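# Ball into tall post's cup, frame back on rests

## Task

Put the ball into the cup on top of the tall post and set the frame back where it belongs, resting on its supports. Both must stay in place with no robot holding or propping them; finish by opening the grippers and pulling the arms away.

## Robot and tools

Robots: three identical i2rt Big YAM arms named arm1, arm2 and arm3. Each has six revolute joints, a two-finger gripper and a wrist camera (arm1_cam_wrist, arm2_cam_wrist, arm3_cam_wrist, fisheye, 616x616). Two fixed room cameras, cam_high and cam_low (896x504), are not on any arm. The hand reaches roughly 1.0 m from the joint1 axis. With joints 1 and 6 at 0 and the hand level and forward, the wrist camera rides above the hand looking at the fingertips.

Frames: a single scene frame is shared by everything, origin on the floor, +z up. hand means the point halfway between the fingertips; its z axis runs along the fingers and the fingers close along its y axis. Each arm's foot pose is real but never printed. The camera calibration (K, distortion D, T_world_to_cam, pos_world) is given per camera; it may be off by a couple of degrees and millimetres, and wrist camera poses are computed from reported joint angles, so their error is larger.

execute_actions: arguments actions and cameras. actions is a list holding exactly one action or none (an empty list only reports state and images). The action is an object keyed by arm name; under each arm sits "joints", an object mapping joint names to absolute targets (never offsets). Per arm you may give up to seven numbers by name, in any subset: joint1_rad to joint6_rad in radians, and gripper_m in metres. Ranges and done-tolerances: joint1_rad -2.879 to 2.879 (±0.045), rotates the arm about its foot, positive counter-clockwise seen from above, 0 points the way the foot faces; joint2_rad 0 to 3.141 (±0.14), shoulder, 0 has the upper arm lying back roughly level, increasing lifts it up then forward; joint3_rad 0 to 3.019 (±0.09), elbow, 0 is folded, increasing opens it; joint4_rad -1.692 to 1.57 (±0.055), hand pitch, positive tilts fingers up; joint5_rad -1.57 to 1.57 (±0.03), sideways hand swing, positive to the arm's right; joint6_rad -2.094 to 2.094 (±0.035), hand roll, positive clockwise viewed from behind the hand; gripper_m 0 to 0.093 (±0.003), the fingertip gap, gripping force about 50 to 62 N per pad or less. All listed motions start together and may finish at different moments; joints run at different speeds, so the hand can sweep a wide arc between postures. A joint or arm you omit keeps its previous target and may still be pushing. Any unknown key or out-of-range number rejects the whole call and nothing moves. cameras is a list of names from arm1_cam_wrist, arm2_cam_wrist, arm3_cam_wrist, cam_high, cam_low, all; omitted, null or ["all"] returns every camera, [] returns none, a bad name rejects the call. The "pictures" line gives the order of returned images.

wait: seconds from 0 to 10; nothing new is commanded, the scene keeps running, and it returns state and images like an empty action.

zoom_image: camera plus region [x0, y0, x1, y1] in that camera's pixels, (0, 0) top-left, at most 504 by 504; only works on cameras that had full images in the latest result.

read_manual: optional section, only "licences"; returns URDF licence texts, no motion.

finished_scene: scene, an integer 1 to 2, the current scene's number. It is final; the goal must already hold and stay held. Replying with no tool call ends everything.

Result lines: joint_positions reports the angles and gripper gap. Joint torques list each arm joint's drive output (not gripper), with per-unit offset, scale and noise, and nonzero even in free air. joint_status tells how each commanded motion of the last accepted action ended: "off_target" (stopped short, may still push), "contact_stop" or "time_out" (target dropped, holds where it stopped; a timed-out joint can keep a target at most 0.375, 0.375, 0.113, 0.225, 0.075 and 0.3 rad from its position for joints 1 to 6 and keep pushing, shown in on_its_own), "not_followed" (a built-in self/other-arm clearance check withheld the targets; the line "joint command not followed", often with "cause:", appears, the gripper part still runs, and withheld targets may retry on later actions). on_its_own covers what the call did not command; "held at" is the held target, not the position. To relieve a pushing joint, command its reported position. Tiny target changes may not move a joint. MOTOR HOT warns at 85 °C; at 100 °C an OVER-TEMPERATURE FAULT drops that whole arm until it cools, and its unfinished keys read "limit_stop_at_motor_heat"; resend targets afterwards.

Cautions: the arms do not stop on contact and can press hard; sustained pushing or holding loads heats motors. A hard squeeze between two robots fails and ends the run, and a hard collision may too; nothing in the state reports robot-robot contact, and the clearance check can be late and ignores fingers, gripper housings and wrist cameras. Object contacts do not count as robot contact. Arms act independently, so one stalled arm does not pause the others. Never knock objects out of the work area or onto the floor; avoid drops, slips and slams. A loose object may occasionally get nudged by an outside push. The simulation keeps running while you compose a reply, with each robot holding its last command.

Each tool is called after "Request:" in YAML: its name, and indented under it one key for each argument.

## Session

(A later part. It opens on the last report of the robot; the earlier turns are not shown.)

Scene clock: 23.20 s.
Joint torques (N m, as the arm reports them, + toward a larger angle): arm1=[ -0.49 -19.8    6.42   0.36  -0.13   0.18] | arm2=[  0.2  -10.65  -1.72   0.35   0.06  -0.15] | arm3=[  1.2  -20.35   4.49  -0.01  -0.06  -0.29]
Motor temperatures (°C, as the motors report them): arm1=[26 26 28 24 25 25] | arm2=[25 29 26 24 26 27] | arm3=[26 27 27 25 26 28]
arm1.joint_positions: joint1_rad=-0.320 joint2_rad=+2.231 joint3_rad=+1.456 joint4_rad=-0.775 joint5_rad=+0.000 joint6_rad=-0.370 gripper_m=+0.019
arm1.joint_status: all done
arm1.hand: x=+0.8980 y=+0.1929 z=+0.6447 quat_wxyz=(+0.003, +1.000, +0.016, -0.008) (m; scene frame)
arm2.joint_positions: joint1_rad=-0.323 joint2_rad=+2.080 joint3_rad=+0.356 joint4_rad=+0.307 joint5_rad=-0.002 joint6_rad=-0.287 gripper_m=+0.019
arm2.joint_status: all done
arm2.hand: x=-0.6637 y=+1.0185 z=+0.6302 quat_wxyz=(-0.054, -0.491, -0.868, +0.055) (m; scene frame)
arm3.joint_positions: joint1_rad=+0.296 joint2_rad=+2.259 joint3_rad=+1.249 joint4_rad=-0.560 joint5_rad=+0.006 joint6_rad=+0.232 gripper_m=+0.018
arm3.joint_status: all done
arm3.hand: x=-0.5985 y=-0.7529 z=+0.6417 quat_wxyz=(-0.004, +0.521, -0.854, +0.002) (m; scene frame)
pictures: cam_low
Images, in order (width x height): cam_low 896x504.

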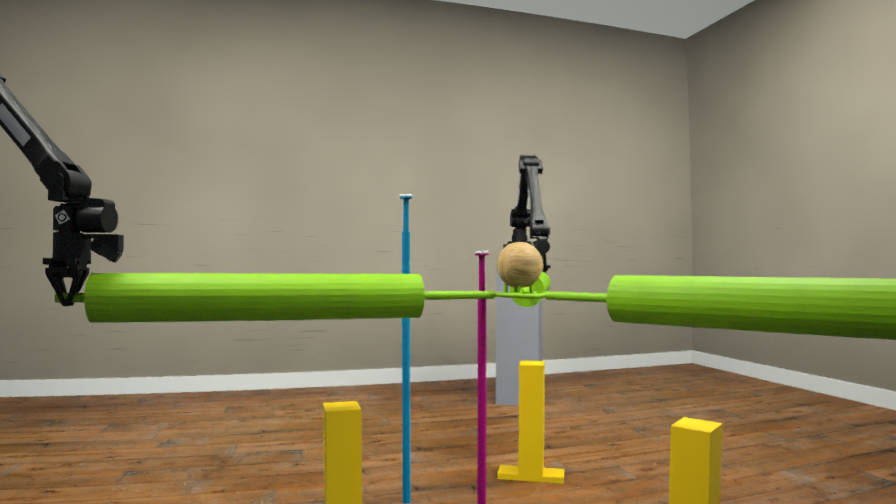

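Request:
execute_actions:
  actions:
    - {"arm1":{"joints":{"joint2_rad":2.045,"joint3_rad":1.515,"joint4_rad":-0.983}},"arm2":{"joints":{"joint2_rad":1.475,"joint3_rad":0.328,"joint4_rad":-0.235}},"arm3":{"joints":{"joint2_rad":2.003,"joint3_rad":1.25,"joint4_rad":-0.783}}}
  cameras: []

Request:
execute_actions:
  actions:
    - {"arm1":{"joints":{"joint2_rad":1.916,"joint3_rad":1.645,"joint4_rad":-1.222}},"arm2":{"joints":{"joint2_rad":1.06,"joint3_rad":0.482,"joint4_rad":-0.776}},"arm3":{"joints":{"joint2_rad":1.83,"joint3_rad":1.345,"joint4_rad":-1.03}}}
  cameras: ["cam_low","cam_high"]

Scene clock: 25.47 s.
Joint torques (N m, as the arm reports them, + toward a larger angle): arm1=[ -1.09 -18.21   9.5   -0.35  -0.02   0.15] | arm2=[ 0.1  -7.7   3.16  0.28  0.23 -0.17] | arm3=[  2.19 -18.82   6.37   0.32  -0.04  -0.29]
Motor temperatures (°C, as the motors report them): arm1=[26 26 28 24 25 25] | arm2=[25 29 26 24 26 27] | arm3=[26 27 27 25 26 28]
arm1.joint_positions: joint1_rad=-0.314 joint2_rad=+2.059 joint3_rad=+1.471 joint4_rad=-0.968 joint5_rad=-0.003 joint6_rad=-0.368 gripper_m=+0.019
arm1.joint_status: all done
arm1.hand: x=+0.9008 y=+0.1890 z=+0.7454 quat_wxyz=(+0.005, +1.000, +0.018, -0.006) (m; scene frame)
arm2.joint_positions: joint1_rad=-0.323 joint2_rad=+1.501 joint3_rad=+0.322 joint4_rad=-0.227 joint5_rad=-0.005 joint6_rad=-0.287 gripper_m=+0.019
arm2.joint_status: all done
arm2.hand: x=-0.6621 y=+1.0145 z=+0.7402 quat_wxyz=(-0.059, -0.491, -0.867, +0.057) (m; scene frame)
arm3.joint_positions: joint1_rad=+0.291 joint2_rad=+2.033 joint3_rad=+1.228 joint4_rad=-0.780 joint5_rad=+0.006 joint6_rad=+0.232 gripper_m=+0.018
arm3.joint_status: all done
arm3.hand: x=-0.5975 y=-0.7593 z=+0.7490 quat_wxyz=(+0.002, +0.518, -0.855, +0.007) (m; scene frame)
pictures: none
No camera images: the call's "cameras" was empty. Leave "cameras" out to get every camera's image.

Scene clock: 26.67 s.
Joint torques (N m, as the arm reports them, + toward a larger angle): arm1=[ -1.07 -18.03  11.46  -0.19  -0.12   0.15] | arm2=[ 0.26 -5.14  9.36 -0.32  0.11 -0.15] | arm3=[  1.94 -17.59   9.94  -0.08   0.05  -0.26]
Motor temperatures (°C, as the motors report them): arm1=[26 26 28 24 25 25] | arm2=[25 29 27 24 26 27] | arm3=[26 27 27 25 26 28]
arm1.joint_positions: joint1_rad=-0.314 joint2_rad=+1.934 joint3_rad=+1.585 joint4_rad=-1.211 joint5_rad=+0.000 joint6_rad=-0.368 gripper_m=+0.019
arm1.joint_status: all done
arm1.hand: x=+0.9002 y=+0.1910 z=+0.8539 quat_wxyz=(+0.005, +1.000, +0.018, -0.003) (m; scene frame)
arm2.joint_positions: joint1_rad=-0.323 joint2_rad=+1.081 joint3_rad=+0.429 joint4_rad=-0.755 joint5_rad=-0.003 joint6_rad=-0.287 gripper_m=+0.019
arm2.joint_status: all done
arm2.hand: x=-0.6631 y=+1.0164 z=+0.8449 quat_wxyz=(-0.058, -0.491, -0.867, +0.058) (m; scene frame)
arm3.joint_positions: joint1_rad=+0.291 joint2_rad=+1.851 joint3_rad=+1.288 joint4_rad=-1.019 joint5_rad=+0.001 joint6_rad=+0.232 gripper_m=+0.018
arm3.joint_status: all done
arm3.hand: x=-0.5986 y=-0.7596 z=+0.8570 quat_wxyz=(+0.002, +0.518, -0.855, +0.004) (m; scene frame)
pictures: cam_high, cam_low
Images, in order (width x height): cam_high 896x504, cam_low 896x504.

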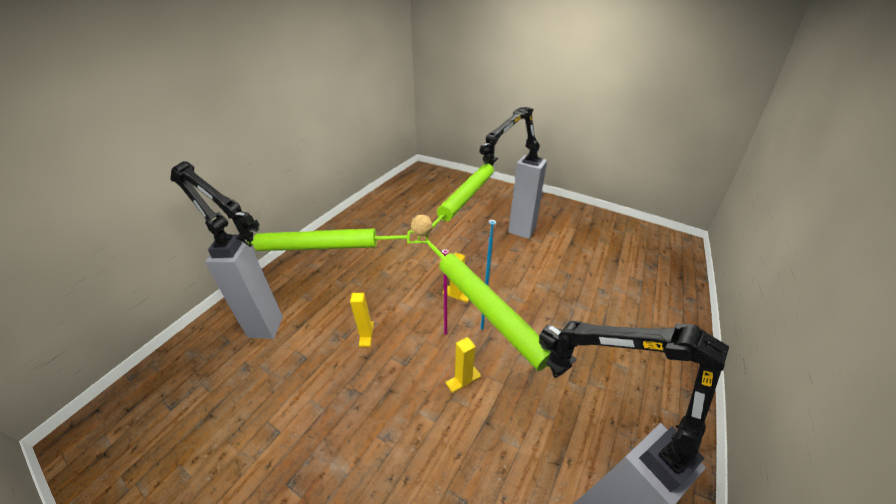

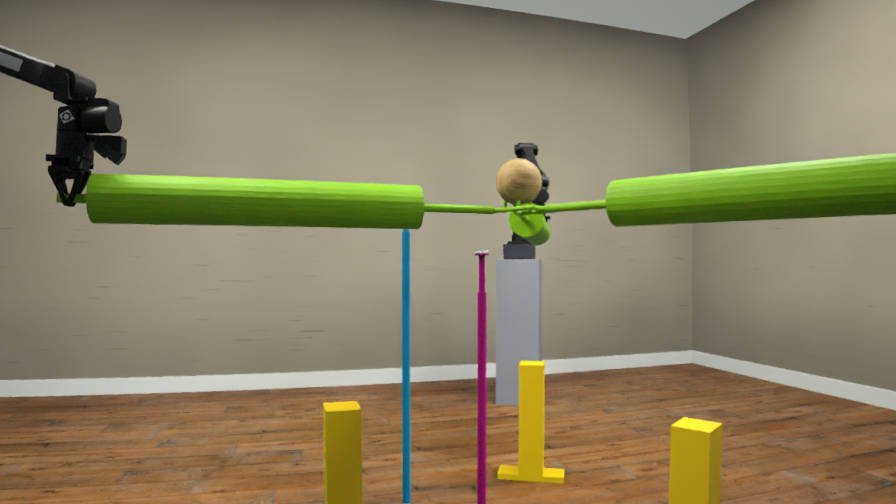

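Request:
execute_actions:
  actions:
    - {"arm1":{"joints":{"joint1_rad":-0.044,"joint2_rad":1.48,"joint3_rad":1.305,"joint4_rad":-1.35,"joint6_rad":-0.096}},"arm2":{"joints":{"joint1_rad":-0.153,"joint2_rad":1.432,"joint3_rad":1.135,"joint4_rad":-1.02,"joint6_rad":-0.115}},"arm3":{"joints":{"joint1_rad":-0.083,"joint2_rad":1.482,"joint3_rad":1.165,"joint4_rad":-1.21,"joint6_rad":-0.148}}}
  cameras: ["cam_low","cam_high"]

Scene clock: 30.03 s.
Joint torques (N m, as the arm reports them, + toward a larger angle): arm1=[  0.8  -12.63   9.09   0.76  -0.38   0.27] | arm2=[  0.54 -10.81  12.75   0.33  -0.24  -0.03] | arm3=[  1.12 -12.5    8.81   0.49  -0.18  -0.22]
Motor temperatures (°C, as the motors report them): arm1=[26 26 29 24 25 25] | arm2=[25 29 28 24 26 27] | arm3=[26 27 28 25 26 28]
arm1.joint_positions: joint1_rad=-0.057 joint2_rad=+1.499 joint3_rad=+1.284 joint4_rad=-1.358 joint5_rad=+0.007 joint6_rad=-0.109 gripper_m=+0.019
arm1.joint_status: all done
arm1.hand: x=+1.0156 y=+0.0364 z=+0.9583 quat_wxyz=(+0.003, +1.000, +0.017, +0.003) (m; scene frame)
arm2.joint_positions: joint1_rad=-0.154 joint2_rad=+1.446 joint3_rad=+1.046 joint4_rad=-1.014 joint5_rad=+0.005 joint6_rad=-0.117 gripper_m=+0.019
arm2.joint_status: all done
arm2.hand: x=-0.5494 y=+0.8607 z=+0.9457 quat_wxyz=(-0.062, -0.492, -0.867, +0.048) (m; scene frame)
arm3.joint_positions: joint1_rad=-0.082 joint2_rad=+1.502 joint3_rad=+1.132 joint4_rad=-1.212 joint5_rad=+0.008 joint6_rad=-0.139 gripper_m=+0.018
arm3.joint_status: all done
arm3.hand: x=-0.4815 y=-0.9179 z=+0.9604 quat_wxyz=(+0.002, +0.518, -0.855, +0.006) (m; scene frame)
pictures: cam_high, cam_low
Images, in order (width x height): cam_high 896x504, cam_low 896x504.

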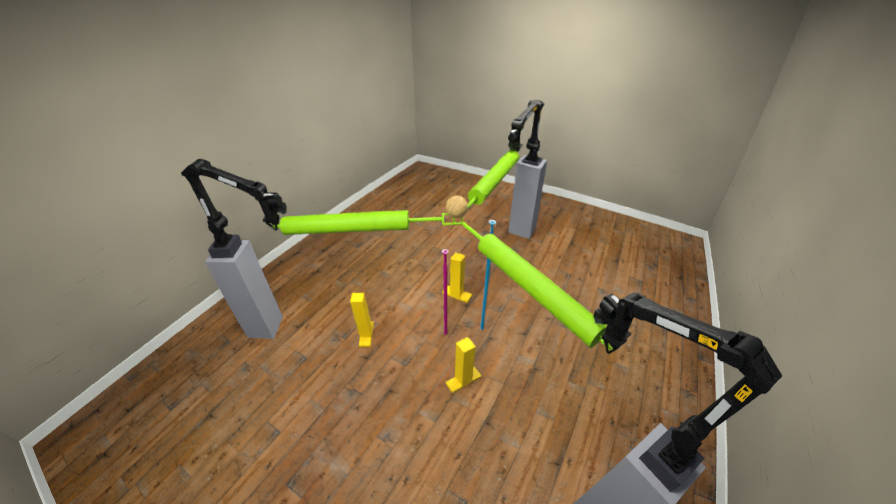

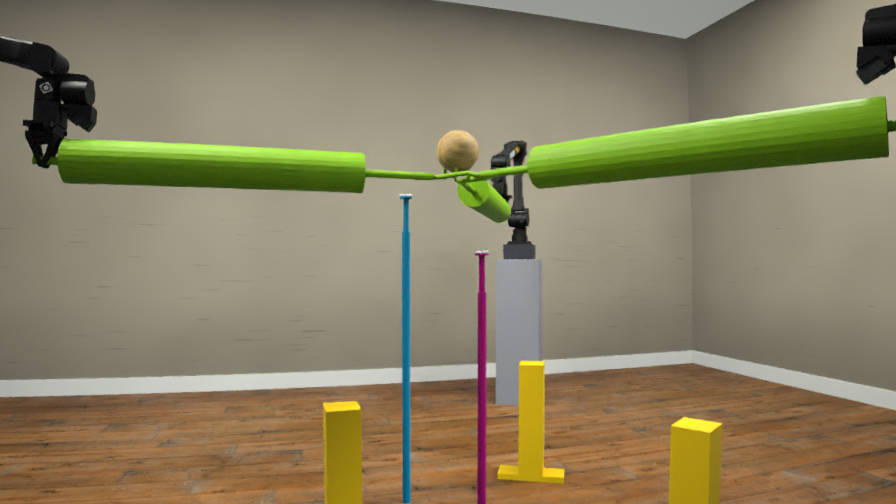

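Request:
execute_actions:
  actions:
    - {"arm1":{"joints":{"joint1_rad":0.43,"joint2_rad":1.257,"joint3_rad":1.085,"joint4_rad":-1.35,"joint6_rad":0.375}},"arm2":{"joints":{"joint1_rad":-0.097,"joint2_rad":1.897,"joint3_rad":1.805,"joint4_rad":-1.183,"joint6_rad":-0.058}},"arm3":{"joints":{"joint1_rad":-0.562,"joint2_rad":1.415,"joint3_rad":1.12,"joint4_rad":-1.212,"joint6_rad":-0.628}}}
  cameras: ["cam_low","cam_high"]

Request:
zoom_image:
  camera: "cam_low"
  region: [330, 110, 480, 260]

Request:
zoom_image:
  camera: "cam_high"
  region: [430, 170, 560, 300]

Scene clock: 35.67 s.
Joint torques (N m, as the arm reports them, + toward a larger angle): arm1=[ 0.1  -8.48  9.96  0.85  0.    0.15] | arm2=[  0.12 -19.48  13.85   0.88  -0.41  -0.19] | arm3=[  0.96 -15.     9.19   0.45  -0.58  -0.23]
Motor temperatures (°C, as the motors report them): arm1=[26 26 29 24 25 25] | arm2=[25 29 31 24 26 27] | arm3=[26 27 28 25 26 28]
arm1.joint_positions: joint1_rad=+0.424 joint2_rad=+1.272 joint3_rad=+1.052 joint4_rad=-1.359 joint5_rad=-0.002 joint6_rad=+0.372 gripper_m=+0.019
arm1.joint_status: all done
arm1.hand: x=+1.1315 y=-0.1341 z=+0.9581 quat_wxyz=(+0.006, +1.000, +0.017, +0.006) (m; scene frame)
arm2.joint_positions: joint1_rad=-0.086 joint2_rad=+1.937 joint3_rad=+1.704 joint4_rad=-1.188 joint5_rad=+0.008 joint6_rad=-0.046 gripper_m=+0.019
arm2.joint_status: joint3_rad time_out (moved +0.659 of +0.759); the others done
arm2.on_its_own: joint3_rad reads +1.704 and still pushes toward +1.805 since a time_out
arm2.hand: x=-0.4307 y=+0.6994 z=+0.9512 quat_wxyz=(-0.061, -0.494, -0.866, +0.044) (m; scene frame)
arm3.joint_positions: joint1_rad=-0.563 joint2_rad=+1.465 joint3_rad=+1.080 joint4_rad=-1.211 joint5_rad=+0.019 joint6_rad=-0.617 gripper_m=+0.018
arm3.joint_status: all done
arm3.hand: x=-0.3693 y=-1.0800 z=+0.9563 quat_wxyz=(+0.012, +0.516, -0.856, +0.008) (m; scene frame)
pictures: cam_high, cam_low
Images, in order (width x height): cam_high 896x504, cam_low 896x504.

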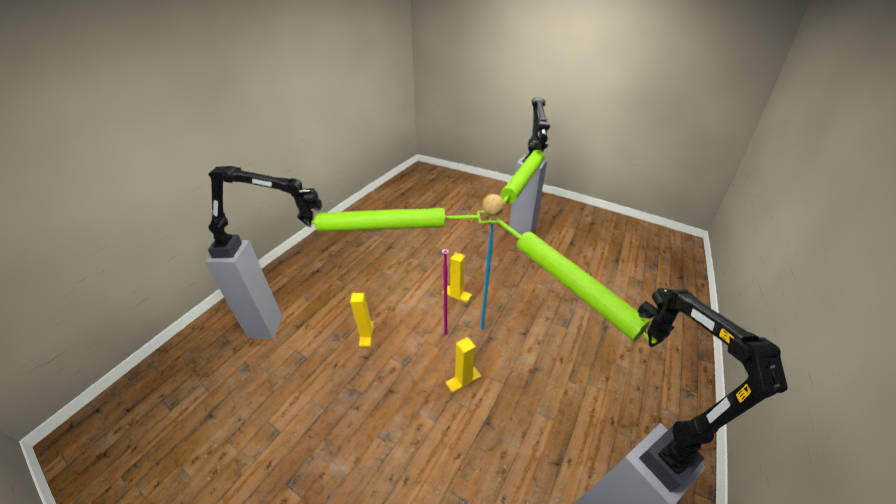

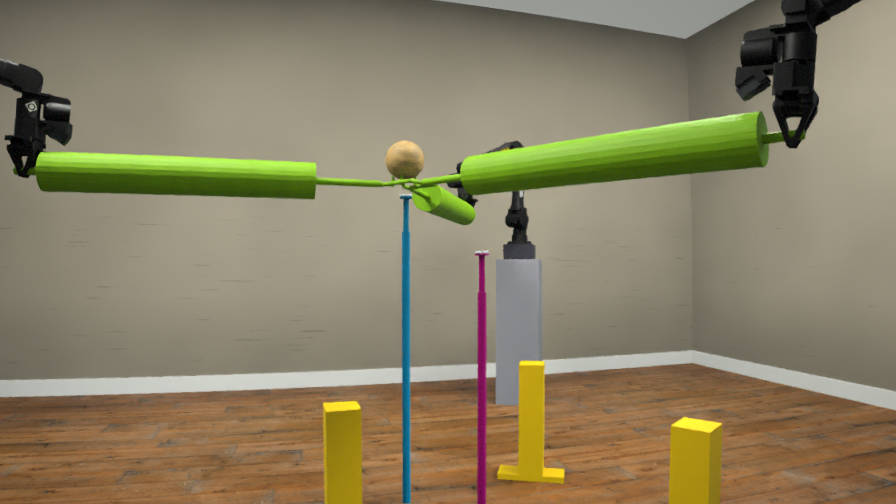

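Region (330, 110, 480, 260) of cam_low's 896x504 image, scaled by 3.360, with more detail than that image has.

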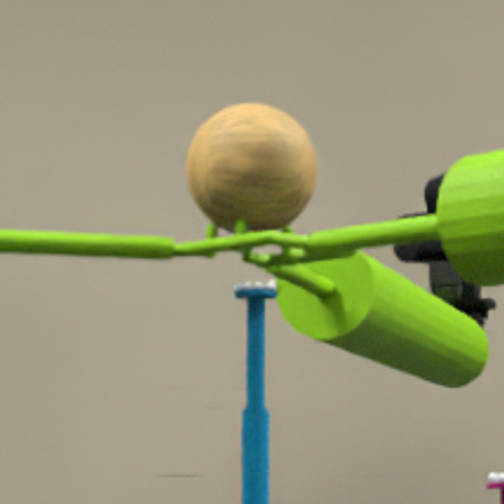

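Region (430, 170, 560, 300) of cam_high's 896x504 image, scaled by 3.877, with more detail than that image has.

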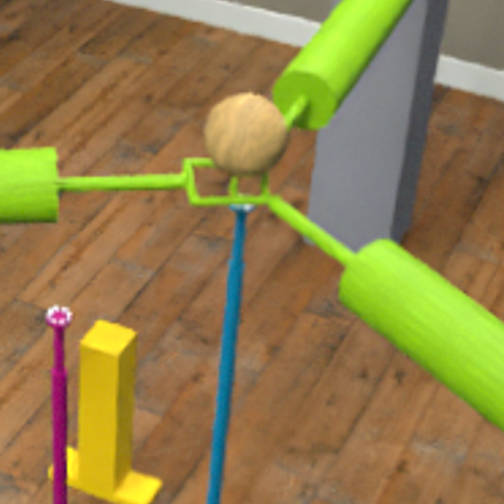

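Request:
execute_actions:
  actions:
    - {"arm1":{"joints":{"joint1_rad":0.44,"joint2_rad":1.305,"joint3_rad":1.032,"joint4_rad":-1.255}},"arm2":{"joints":{"joint1_rad":-0.112,"joint2_rad":1.93,"joint3_rad":1.69,"joint4_rad":-1.10}},"arm3":{"joints":{"joint1_rad":-0.575,"joint2_rad":1.462,"joint3_rad":1.035,"joint4_rad":-1.112}}}
  cameras: ["cam_low","cam_high"]

Request:
zoom_image:
  camera: "cam_low"
  region: [330, 110, 480, 260]

Request:
zoom_image:
  camera: "cam_high"
  region: [430, 170, 560, 300]

Scene clock: 38.97 s.
Joint torques (N m, as the arm reports them, + toward a larger angle): arm1=[ 0.24 -9.31  8.93  1.05 -0.04  0.06] | arm2=[  0.07 -19.32   8.16   1.76  -0.38  -0.04] | arm3=[  1.12 -11.62   8.5    1.18  -0.38  -0.18]
Motor temperatures (°C, as the motors report them): arm1=[26 25 29 24 25 25] | arm2=[25 30 32 24 26 27] | arm3=[26 27 29 25 27 28]
arm1.joint_positions: joint1_rad=+0.434 joint2_rad=+1.326 joint3_rad=+1.011 joint4_rad=-1.268 joint5_rad=-0.001 joint6_rad=+0.380 gripper_m=+0.019
arm1.joint_status: all done
arm1.hand: x=+1.1237 y=-0.1417 z=+0.9254 quat_wxyz=(+0.005, +1.000, +0.018, +0.007) (m; scene frame)
arm2.joint_positions: joint1_rad=-0.103 joint2_rad=+1.960 joint3_rad=+1.670 joint4_rad=-1.123 joint5_rad=+0.009 joint6_rad=-0.060 gripper_m=+0.019
arm2.joint_status: all done
arm2.hand: x=-0.4386 y=+0.6915 z=+0.9256 quat_wxyz=(-0.063, -0.495, -0.866, +0.046) (m; scene frame)
arm3.joint_positions: joint1_rad=-0.575 joint2_rad=+1.476 joint3_rad=+1.004 joint4_rad=-1.127 joint5_rad=+0.013 joint6_rad=-0.625 gripper_m=+0.018
arm3.joint_status: all done
arm3.hand: x=-0.3768 y=-1.0875 z=+0.9257 quat_wxyz=(+0.013, +0.515, -0.857, +0.005) (m; scene frame)
pictures: cam_high, cam_low
Images, in order (width x height): cam_high 896x504, cam_low 896x504.

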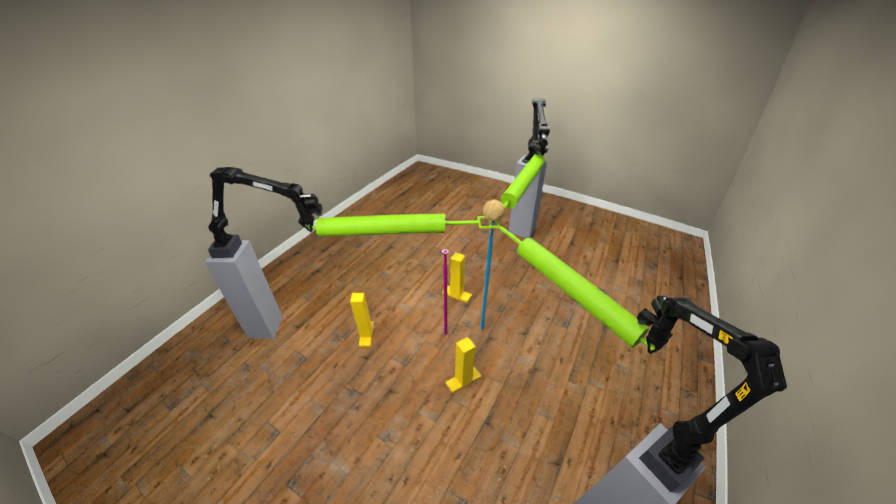

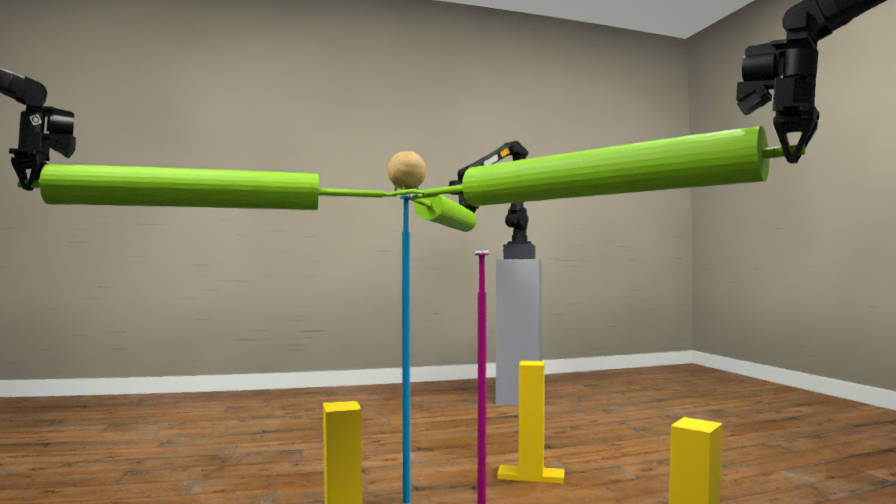

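Region (330, 110, 480, 260) of cam_low's 896x504 image, scaled by 3.360, with more detail than that image has.

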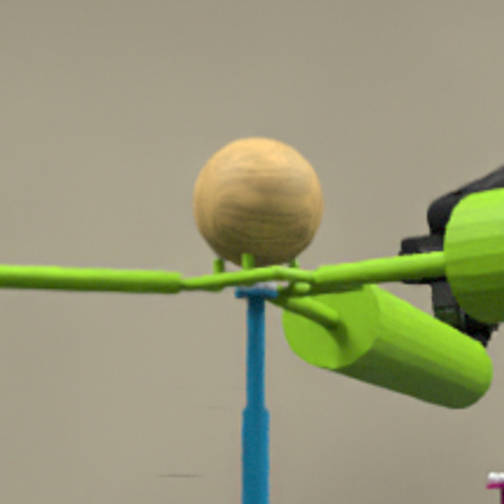

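Region (430, 170, 560, 300) of cam_high's 896x504 image, scaled by 3.877, with more detail than that image has.

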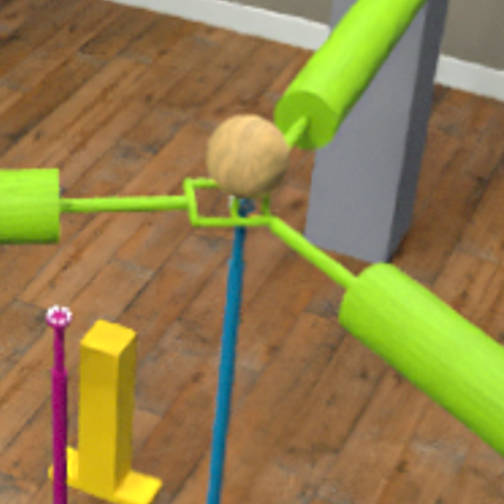

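Request:
execute_actions:
  actions: []
  cameras: ["cam_high","cam_low"]

Scene clock: 41.63 s.
Joint torques (N m, as the arm reports them, + toward a larger angle): arm1=[ 0.17 -9.37  8.92  1.06 -0.04  0.06] | arm2=[  0.07 -19.62   8.23   1.64  -0.39  -0.04] | arm3=[  1.54 -11.34   8.44   1.03  -0.36  -0.18]
Motor temperatures (°C, as the motors report them): arm1=[26 25 30 24 25 25] | arm2=[25 30 32 24 26 27] | arm3=[26 27 29 25 27 28]
arm1.joint_positions: joint1_rad=+0.434 joint2_rad=+1.326 joint3_rad=+1.011 joint4_rad=-1.268 joint5_rad=-0.001 joint6_rad=+0.380 gripper_m=+0.019
arm1.joint_status: all done
arm1.hand: x=+1.1237 y=-0.1417 z=+0.9254 quat_wxyz=(+0.005, +1.000, +0.018, +0.007) (m; scene frame)
arm2.joint_positions: joint1_rad=-0.103 joint2_rad=+1.960 joint3_rad=+1.670 joint4_rad=-1.123 joint5_rad=+0.009 joint6_rad=-0.060 gripper_m=+0.019
arm2.joint_status: all done
arm2.hand: x=-0.4386 y=+0.6915 z=+0.9256 quat_wxyz=(-0.063, -0.495, -0.866, +0.046) (m; scene frame)
arm3.joint_positions: joint1_rad=-0.575 joint2_rad=+1.476 joint3_rad=+1.004 joint4_rad=-1.127 joint5_rad=+0.013 joint6_rad=-0.625 gripper_m=+0.018
arm3.joint_status: all done
arm3.hand: x=-0.3768 y=-1.0875 z=+0.9257 quat_wxyz=(+0.013, +0.515, -0.857, +0.005) (m; scene frame)
pictures: cam_high, cam_low
Images, in order (width x height): cam_high 896x504, cam_low 896x504.

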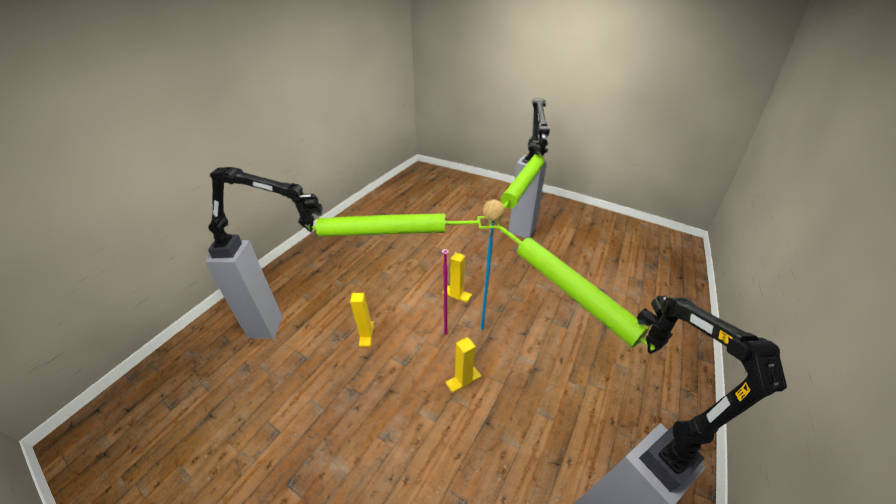

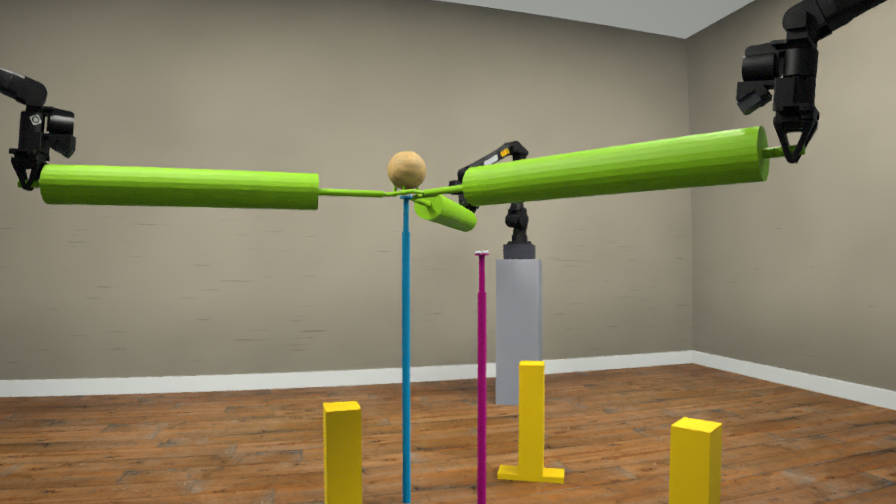

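Request:
execute_actions:
  actions:
    - {"arm1":{"joints":{"joint2_rad":1.332,"joint3_rad":0.972,"joint4_rad":-1.168}},"arm2":{"joints":{"joint2_rad":1.955,"joint3_rad":1.643,"joint4_rad":-1.028}},"arm3":{"joints":{"joint2_rad":1.502,"joint3_rad":0.987,"joint4_rad":-1.024}}}
  cameras: ["cam_high","cam_low"]

Request:
zoom_image:
  camera: "cam_low"
  region: [330, 110, 480, 260]

Request:
zoom_image:
  camera: "cam_high"
  region: [430, 170, 560, 300]

Scene clock: 43.23 s.
Joint torques (N m, as the arm reports them, + toward a larger angle): arm1=[-0.08 -8.85  8.41  1.24 -0.04  0.06] | arm2=[  0.09 -18.57   7.84   1.67  -0.33  -0.04] | arm3=[  1.53 -11.33   7.71   1.17  -0.42  -0.19]
Motor temperatures (°C, as the motors report them): arm1=[26 25 30 24 25 25] | arm2=[25 30 32 24 27 27] | arm3=[26 27 29 25 27 28]
arm1.joint_positions: joint1_rad=+0.434 joint2_rad=+1.346 joint3_rad=+0.956 joint4_rad=-1.184 joint5_rad=+0.000 joint6_rad=+0.380 gripper_m=+0.019
arm1.joint_status: all done
arm1.hand: x=+1.1239 y=-0.1418 z=+0.8988 quat_wxyz=(+0.006, +1.000, +0.018, +0.003) (m; scene frame)
arm2.joint_positions: joint1_rad=-0.103 joint2_rad=+1.980 joint3_rad=+1.627 joint4_rad=-1.054 joint5_rad=+0.008 joint6_rad=-0.060 gripper_m=+0.019
arm2.joint_status: all done
arm2.hand: x=-0.4381 y=+0.6911 z=+0.8990 quat_wxyz=(-0.067, -0.494, -0.865, +0.048) (m; scene frame)
arm3.joint_positions: joint1_rad=-0.575 joint2_rad=+1.516 joint3_rad=+0.961 joint4_rad=-1.040 joint5_rad=+0.014 joint6_rad=-0.625 gripper_m=+0.018
arm3.joint_status: all done
arm3.hand: x=-0.3759 y=-1.0872 z=+0.8966 quat_wxyz=(+0.011, +0.515, -0.857, +0.006) (m; scene frame)
pictures: cam_high, cam_low
Images, in order (width x height): cam_high 896x504, cam_low 896x504.

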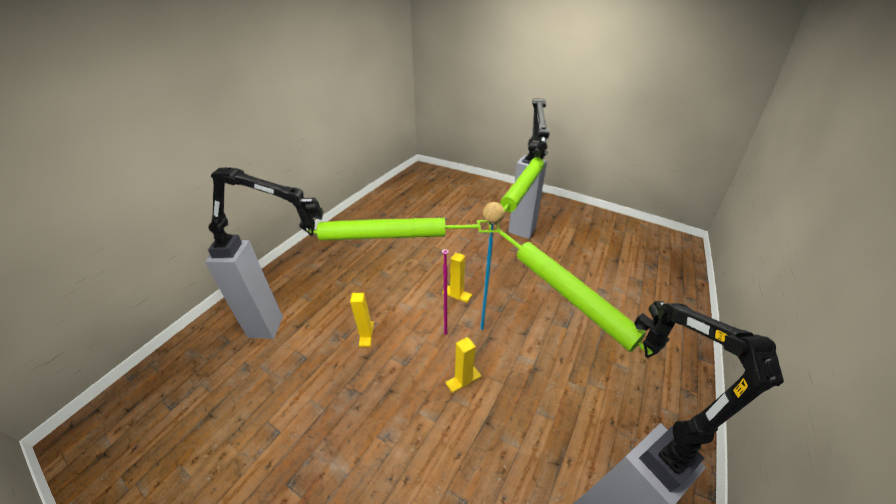

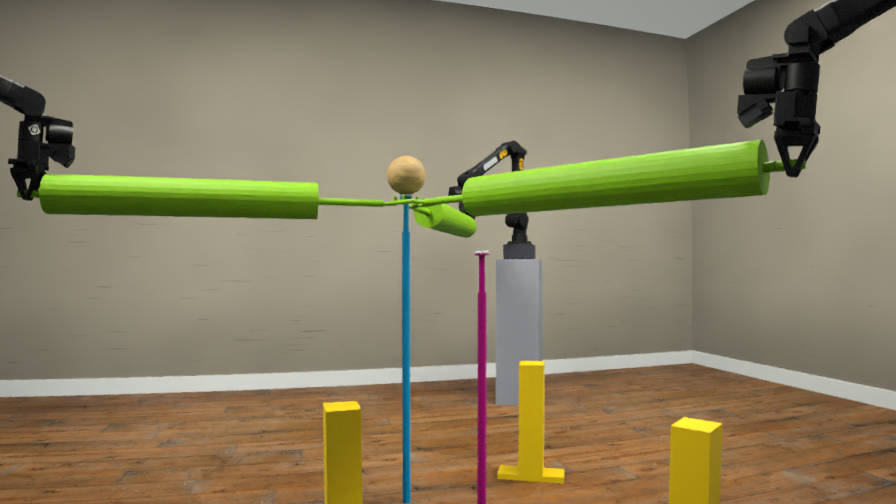

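Region (330, 110, 480, 260) of cam_low's 896x504 image, scaled by 3.360, with more detail than that image has.

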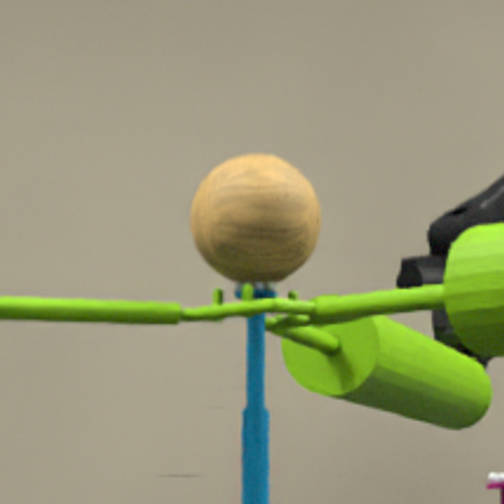

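Region (430, 170, 560, 300) of cam_high's 896x504 image, scaled by 3.877, with more detail than that image has.

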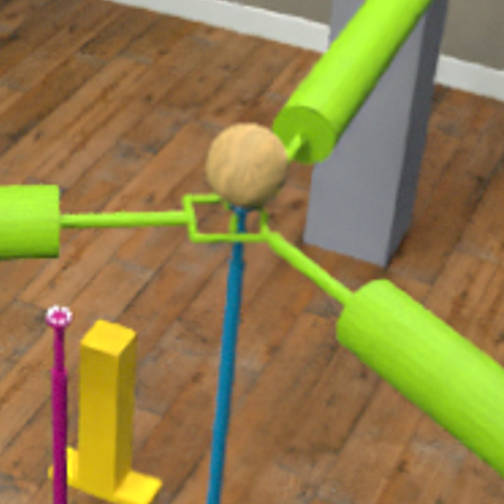

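Request:
execute_actions:
  actions:
    - {"arm1":{"joints":{"joint2_rad":1.365,"joint3_rad":0.915,"joint4_rad":-1.08}},"arm2":{"joints":{"joint2_rad":1.985,"joint3_rad":1.60,"joint4_rad":-0.956}},"arm3":{"joints":{"joint2_rad":1.545,"joint3_rad":0.945,"joint4_rad":-0.94}}}
  cameras: ["cam_high","cam_low"]

Request:
zoom_image:
  camera: "cam_low"
  region: [330, 110, 480, 260]

Request:
zoom_image:
  camera: "cam_high"
  region: [430, 170, 560, 300]

Scene clock: 44.73 s.
Joint torques (N m, as the arm reports them, + toward a larger angle): arm1=[ 0.02 -9.29  7.89  1.05 -0.08  0.06] | arm2=[ -0.07 -19.55   7.31   1.52  -0.32  -0.07] | arm3=[  1.29 -12.14   7.22   1.22  -0.43  -0.17]
Motor temperatures (°C, as the motors report them): arm1=[26 25 30 24 25 25] | arm2=[25 30 32 24 27 27] | arm3=[26 27 29 25 27 28]
arm1.joint_positions: joint1_rad=+0.434 joint2_rad=+1.380 joint3_rad=+0.903 joint4_rad=-1.092 joint5_rad=+0.001 joint6_rad=+0.380 gripper_m=+0.019
arm1.joint_status: all done
arm1.hand: x=+1.1237 y=-0.1422 z=+0.8688 quat_wxyz=(+0.006, +1.000, +0.018, +0.001) (m; scene frame)
arm2.joint_positions: joint1_rad=-0.103 joint2_rad=+2.012 joint3_rad=+1.586 joint4_rad=-0.977 joint5_rad=+0.007 joint6_rad=-0.060 gripper_m=+0.019
arm2.joint_status: all done
arm2.hand: x=-0.4377 y=+0.6906 z=+0.8666 quat_wxyz=(-0.069, -0.494, -0.865, +0.049) (m; scene frame)
arm3.joint_positions: joint1_rad=-0.575 joint2_rad=+1.559 joint3_rad=+0.924 joint4_rad=-0.954 joint5_rad=+0.014 joint6_rad=-0.625 gripper_m=+0.018
arm3.joint_status: all done
arm3.hand: x=-0.3755 y=-1.0869 z=+0.8687 quat_wxyz=(+0.008, +0.515, -0.857, +0.006) (m; scene frame)
pictures: cam_high, cam_low
Images, in order (width x height): cam_high 896x504, cam_low 896x504.

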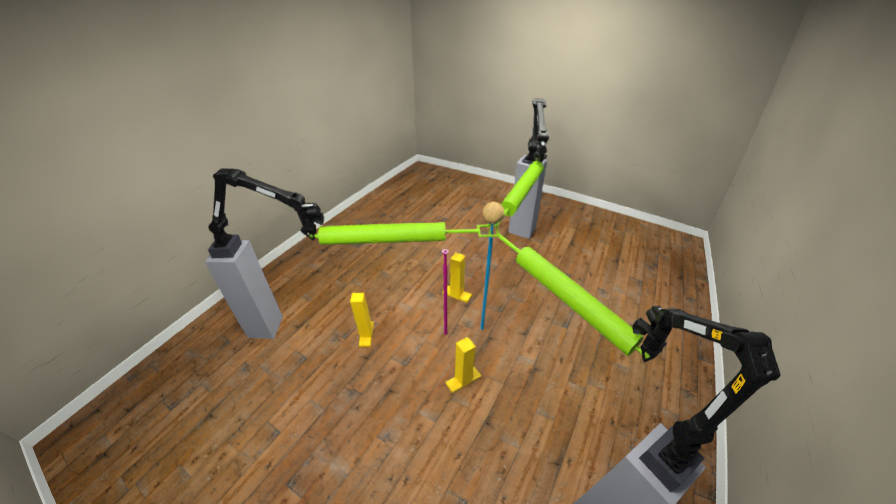

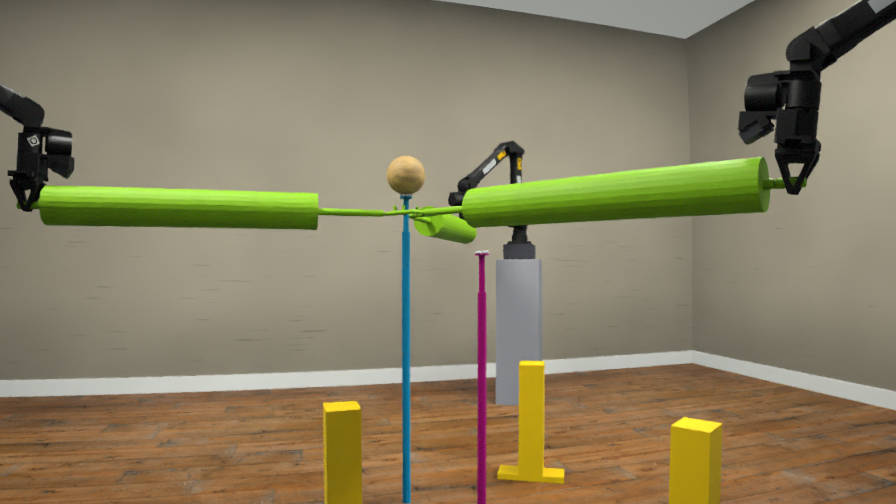

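Region (330, 110, 480, 260) of cam_low's 896x504 image, scaled by 3.360, with more detail than that image has.

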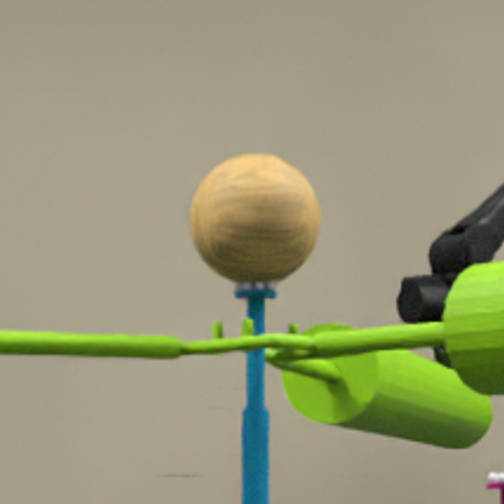

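Region (430, 170, 560, 300) of cam_high's 896x504 image, scaled by 3.877, with more detail than that image has.

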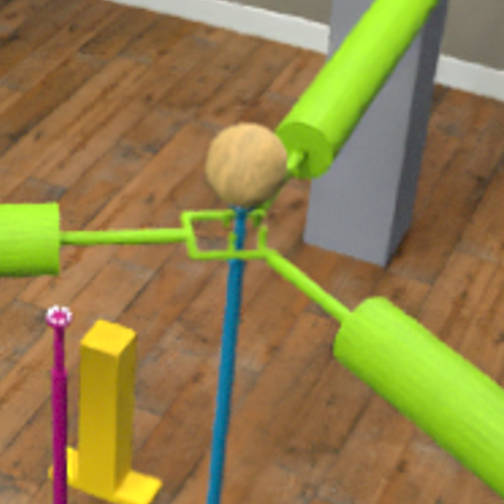

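Request:
execute_actions:
  actions:
    - {"arm1":{"joints":{"joint1_rad":0.215,"joint2_rad":1.41,"joint3_rad":0.995,"joint6_rad":0.163}},"arm2":{"joints":{"joint1_rad":-0.122,"joint2_rad":1.795,"joint3_rad":1.315,"joint4_rad":-0.855,"joint6_rad":-0.075}},"arm3":{"joints":{"joint1_rad":-0.362,"joint6_rad":-0.415}}}
  cameras: ["cam_high","cam_low"]

Request:
zoom_image:
  camera: "cam_high"
  region: [430, 170, 560, 300]

Scene clock: 49.00 s.
Joint torques (N m, as the arm reports them, + toward a larger angle): arm1=[-1.07 -9.47 10.6   0.59 -0.02  0.02] | arm2=[ -0.49 -17.08   6.91   1.79  -0.3   -0.18] | arm3=[  1.8  -11.85   7.2    0.8   -0.35  -0.1 ]
Motor temperatures (°C, as the motors report them): arm1=[26 25 30 24 25 25] | arm2=[25 31 31 24 27 27] | arm3=[26 27 29 25 27 28]
arm1.joint_positions: joint1_rad=+0.220 joint2_rad=+1.420 joint3_rad=+0.942 joint4_rad=-1.083 joint5_rad=-0.002 joint6_rad=+0.172 gripper_m=+0.019
arm1.joint_status: all done
arm1.hand: x=+1.0836 y=-0.0739 z=+0.8675 quat_wxyz=(+0.008, +1.000, +0.015, -0.003) (m; scene frame)
arm2.joint_positions: joint1_rad=-0.107 joint2_rad=+1.827 joint3_rad=+1.303 joint4_rad=-0.881 joint5_rad=+0.007 joint6_rad=-0.065 gripper_m=+0.019
arm2.joint_status: all done
arm2.hand: x=-0.4758 y=+0.7604 z=+0.8684 quat_wxyz=(-0.067, -0.494, -0.866, +0.048) (m; scene frame)
arm3.joint_positions: joint1_rad=-0.365 joint2_rad=+1.559 joint3_rad=+0.922 joint4_rad=-0.946 joint5_rad=+0.012 joint6_rad=-0.421 gripper_m=+0.018
arm3.joint_status: all done
arm3.hand: x=-0.4174 y=-1.0169 z=+0.8682 quat_wxyz=(+0.004, +0.517, -0.856, +0.006) (m; scene frame)
pictures: cam_high, cam_low
Images, in order (width x height): cam_high 896x504, cam_low 896x504.

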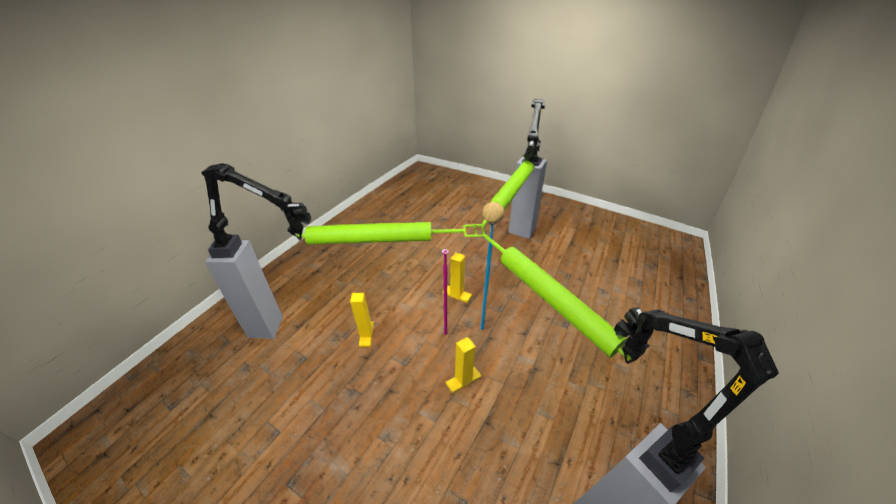

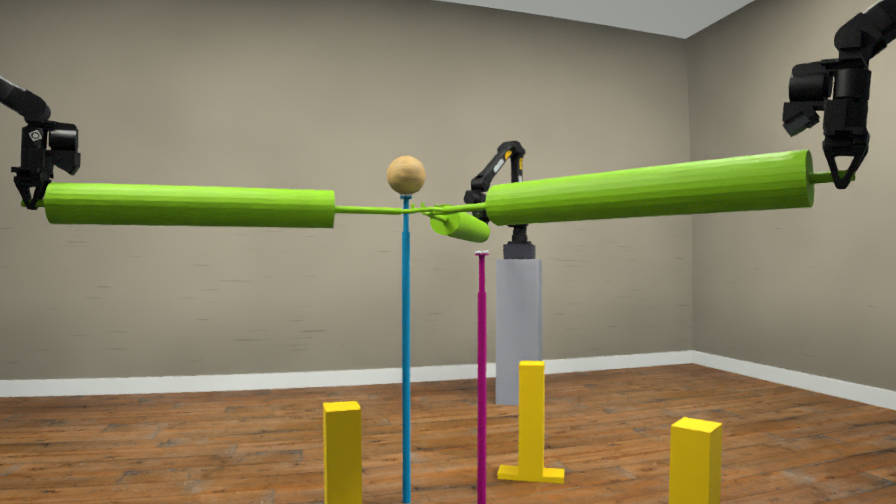

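Region (430, 170, 560, 300) of cam_high's 896x504 image, scaled by 3.877, with more detail than that image has.

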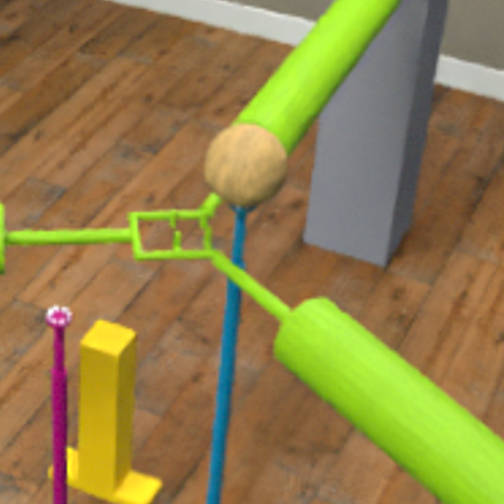

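Request:
execute_actions:
  actions:
    - {"arm1":{"joints":{"joint1_rad":-0.115,"joint2_rad":1.64,"joint3_rad":1.245,"joint4_rad":-1.10,"joint6_rad":-0.168}},"arm2":{"joints":{"joint1_rad":-0.2,"joint2_rad":1.485,"joint3_rad":0.84,"joint4_rad":-0.695,"joint6_rad":-0.16}},"arm3":{"joints":{"joint1_rad":0.015,"joint2_rad":1.648,"joint3_rad":1.075,"joint4_rad":-0.935,"joint6_rad":-0.043}}}
  cameras: []

Request:
execute_actions:
  actions:
    - {"arm1":{"joints":{"joint1_rad":-0.30,"joint2_rad":1.908,"joint3_rad":1.65,"joint4_rad":-1.22,"joint6_rad":-0.36}},"arm2":{"joints":{"joint1_rad":-0.315,"joint2_rad":1.06,"joint3_rad":0.455,"joint4_rad":-0.775,"joint6_rad":-0.285}},"arm3":{"joints":{"joint1_rad":0.318,"joint2_rad":1.832,"joint3_rad":1.355,"joint4_rad":-1.025,"joint6_rad":0.25}}}
  cameras: ["cam_high","cam_low"]

Scene clock: 52.70 s.
Joint torques (N m, as the arm reports them, + toward a larger angle): arm1=[ -1.07 -14.45  10.35   0.38  -0.12   0.06] | arm2=[  0.76 -11.02   6.67   1.86  -0.09  -0.05] | arm3=[  2.03 -14.51   9.24   0.97  -0.2   -0.03]
Motor temperatures (°C, as the motors report them): arm1=[26 25 30 24 25 25] | arm2=[25 31 31 24 27 27] | arm3=[26 27 29 25 27 28]
arm1.joint_positions: joint1_rad=-0.109 joint2_rad=+1.665 joint3_rad=+1.196 joint4_rad=-1.100 joint5_rad=+0.000 joint6_rad=-0.163 gripper_m=+0.019
arm1.joint_status: all done
arm1.hand: x=+0.9873 y=+0.0605 z=+0.8548 quat_wxyz=(+0.006, +1.000, +0.018, +0.001) (m; scene frame)
arm2.joint_positions: joint1_rad=-0.197 joint2_rad=+1.507 joint3_rad=+0.823 joint4_rad=-0.724 joint5_rad=+0.002 joint6_rad=-0.162 gripper_m=+0.019
arm2.joint_status: all done
arm2.hand: x=-0.5771 y=+0.8826 z=+0.8514 quat_wxyz=(-0.063, -0.491, -0.868, +0.051) (m; scene frame)
arm3.joint_positions: joint1_rad=+0.005 joint2_rad=+1.675 joint3_rad=+1.019 joint4_rad=-0.948 joint5_rad=+0.009 joint6_rad=-0.057 gripper_m=+0.018
arm3.joint_status: all done
arm3.hand: x=-0.5080 y=-0.8925 z=+0.8524 quat_wxyz=(+0.011, +0.520, -0.854, +0.012) (m; scene frame)
pictures: none
No camera images: the call's "cameras" was empty. Leave "cameras" out to get every camera's image.

Scene clock: 53.83 s.
Joint torques (N m, as the arm reports them, + toward a larger angle): arm1=[ -0.53 -20.03  11.74  -0.29  -0.1   -0.02] | arm2=[-0.06 -4.79  6.96  0.8   0.03 -0.29] | arm3=[  2.19 -18.04  10.2    0.17   0.18  -0.16]
Motor temperatures (°C, as the motors report them): arm1=[26 25 30 24 25 25] | arm2=[25 31 31 24 27 27] | arm3=[26 27 29 25 27 28]
arm1.joint_positions: joint1_rad=-0.299 joint2_rad=+1.942 joint3_rad=+1.585 joint4_rad=-1.207 joint5_rad=-0.001 joint6_rad=-0.349 gripper_m=+0.019
arm1.joint_status: all done
arm1.hand: x=+0.8967 y=+0.1824 z=+0.8495 quat_wxyz=(+0.006, +1.000, +0.016, -0.002) (m; scene frame)
arm2.joint_positions: joint1_rad=-0.305 joint2_rad=+1.078 joint3_rad=+0.438 joint4_rad=-0.781 joint5_rad=+0.000 joint6_rad=-0.263 gripper_m=+0.019
arm2.joint_status: all done
arm2.hand: x=-0.6598 y=+1.0190 z=+0.8478 quat_wxyz=(-0.053, -0.494, -0.866, +0.053) (m; scene frame)
arm3.joint_positions: joint1_rad=+0.312 joint2_rad=+1.863 joint3_rad=+1.294 joint4_rad=-1.021 joint5_rad=-0.002 joint6_rad=+0.254 gripper_m=+0.018
arm3.joint_status: all done
arm3.hand: x=-0.6098 y=-0.7560 z=+0.8531 quat_wxyz=(+0.006, +0.519, -0.855, +0.006) (m; scene frame)
pictures: cam_high, cam_low
Images, in order (width x height): cam_high 896x504, cam_low 896x504.

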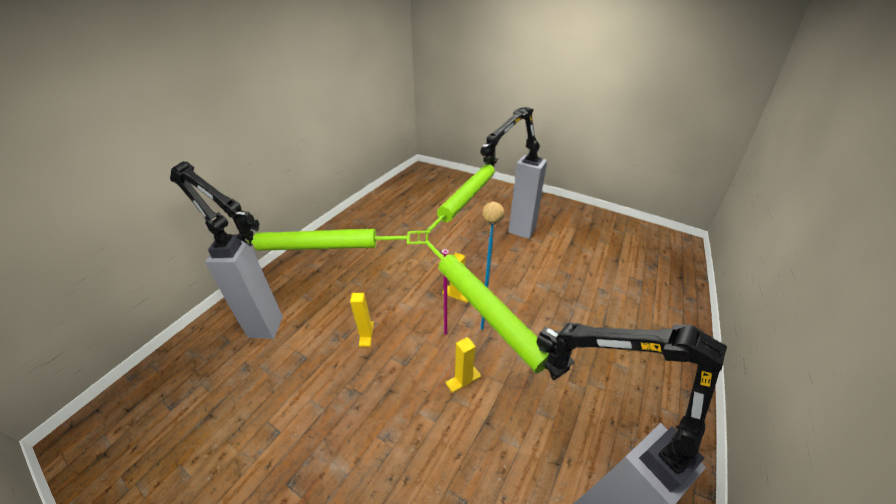

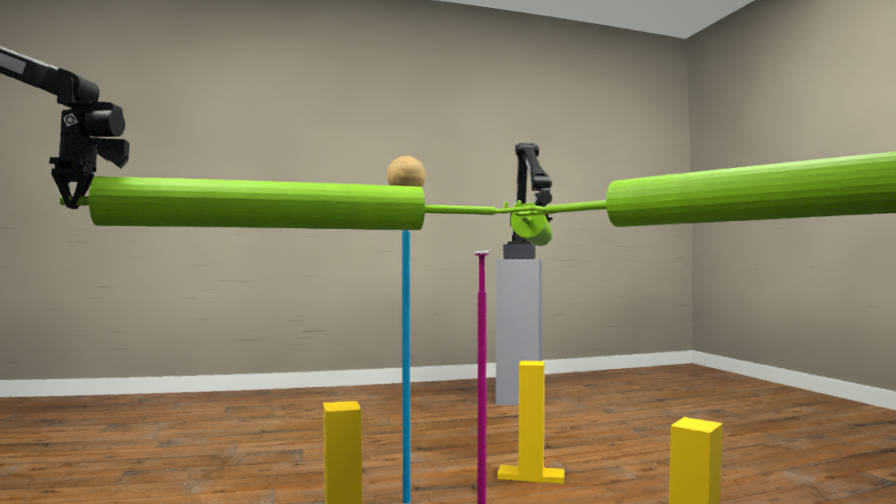

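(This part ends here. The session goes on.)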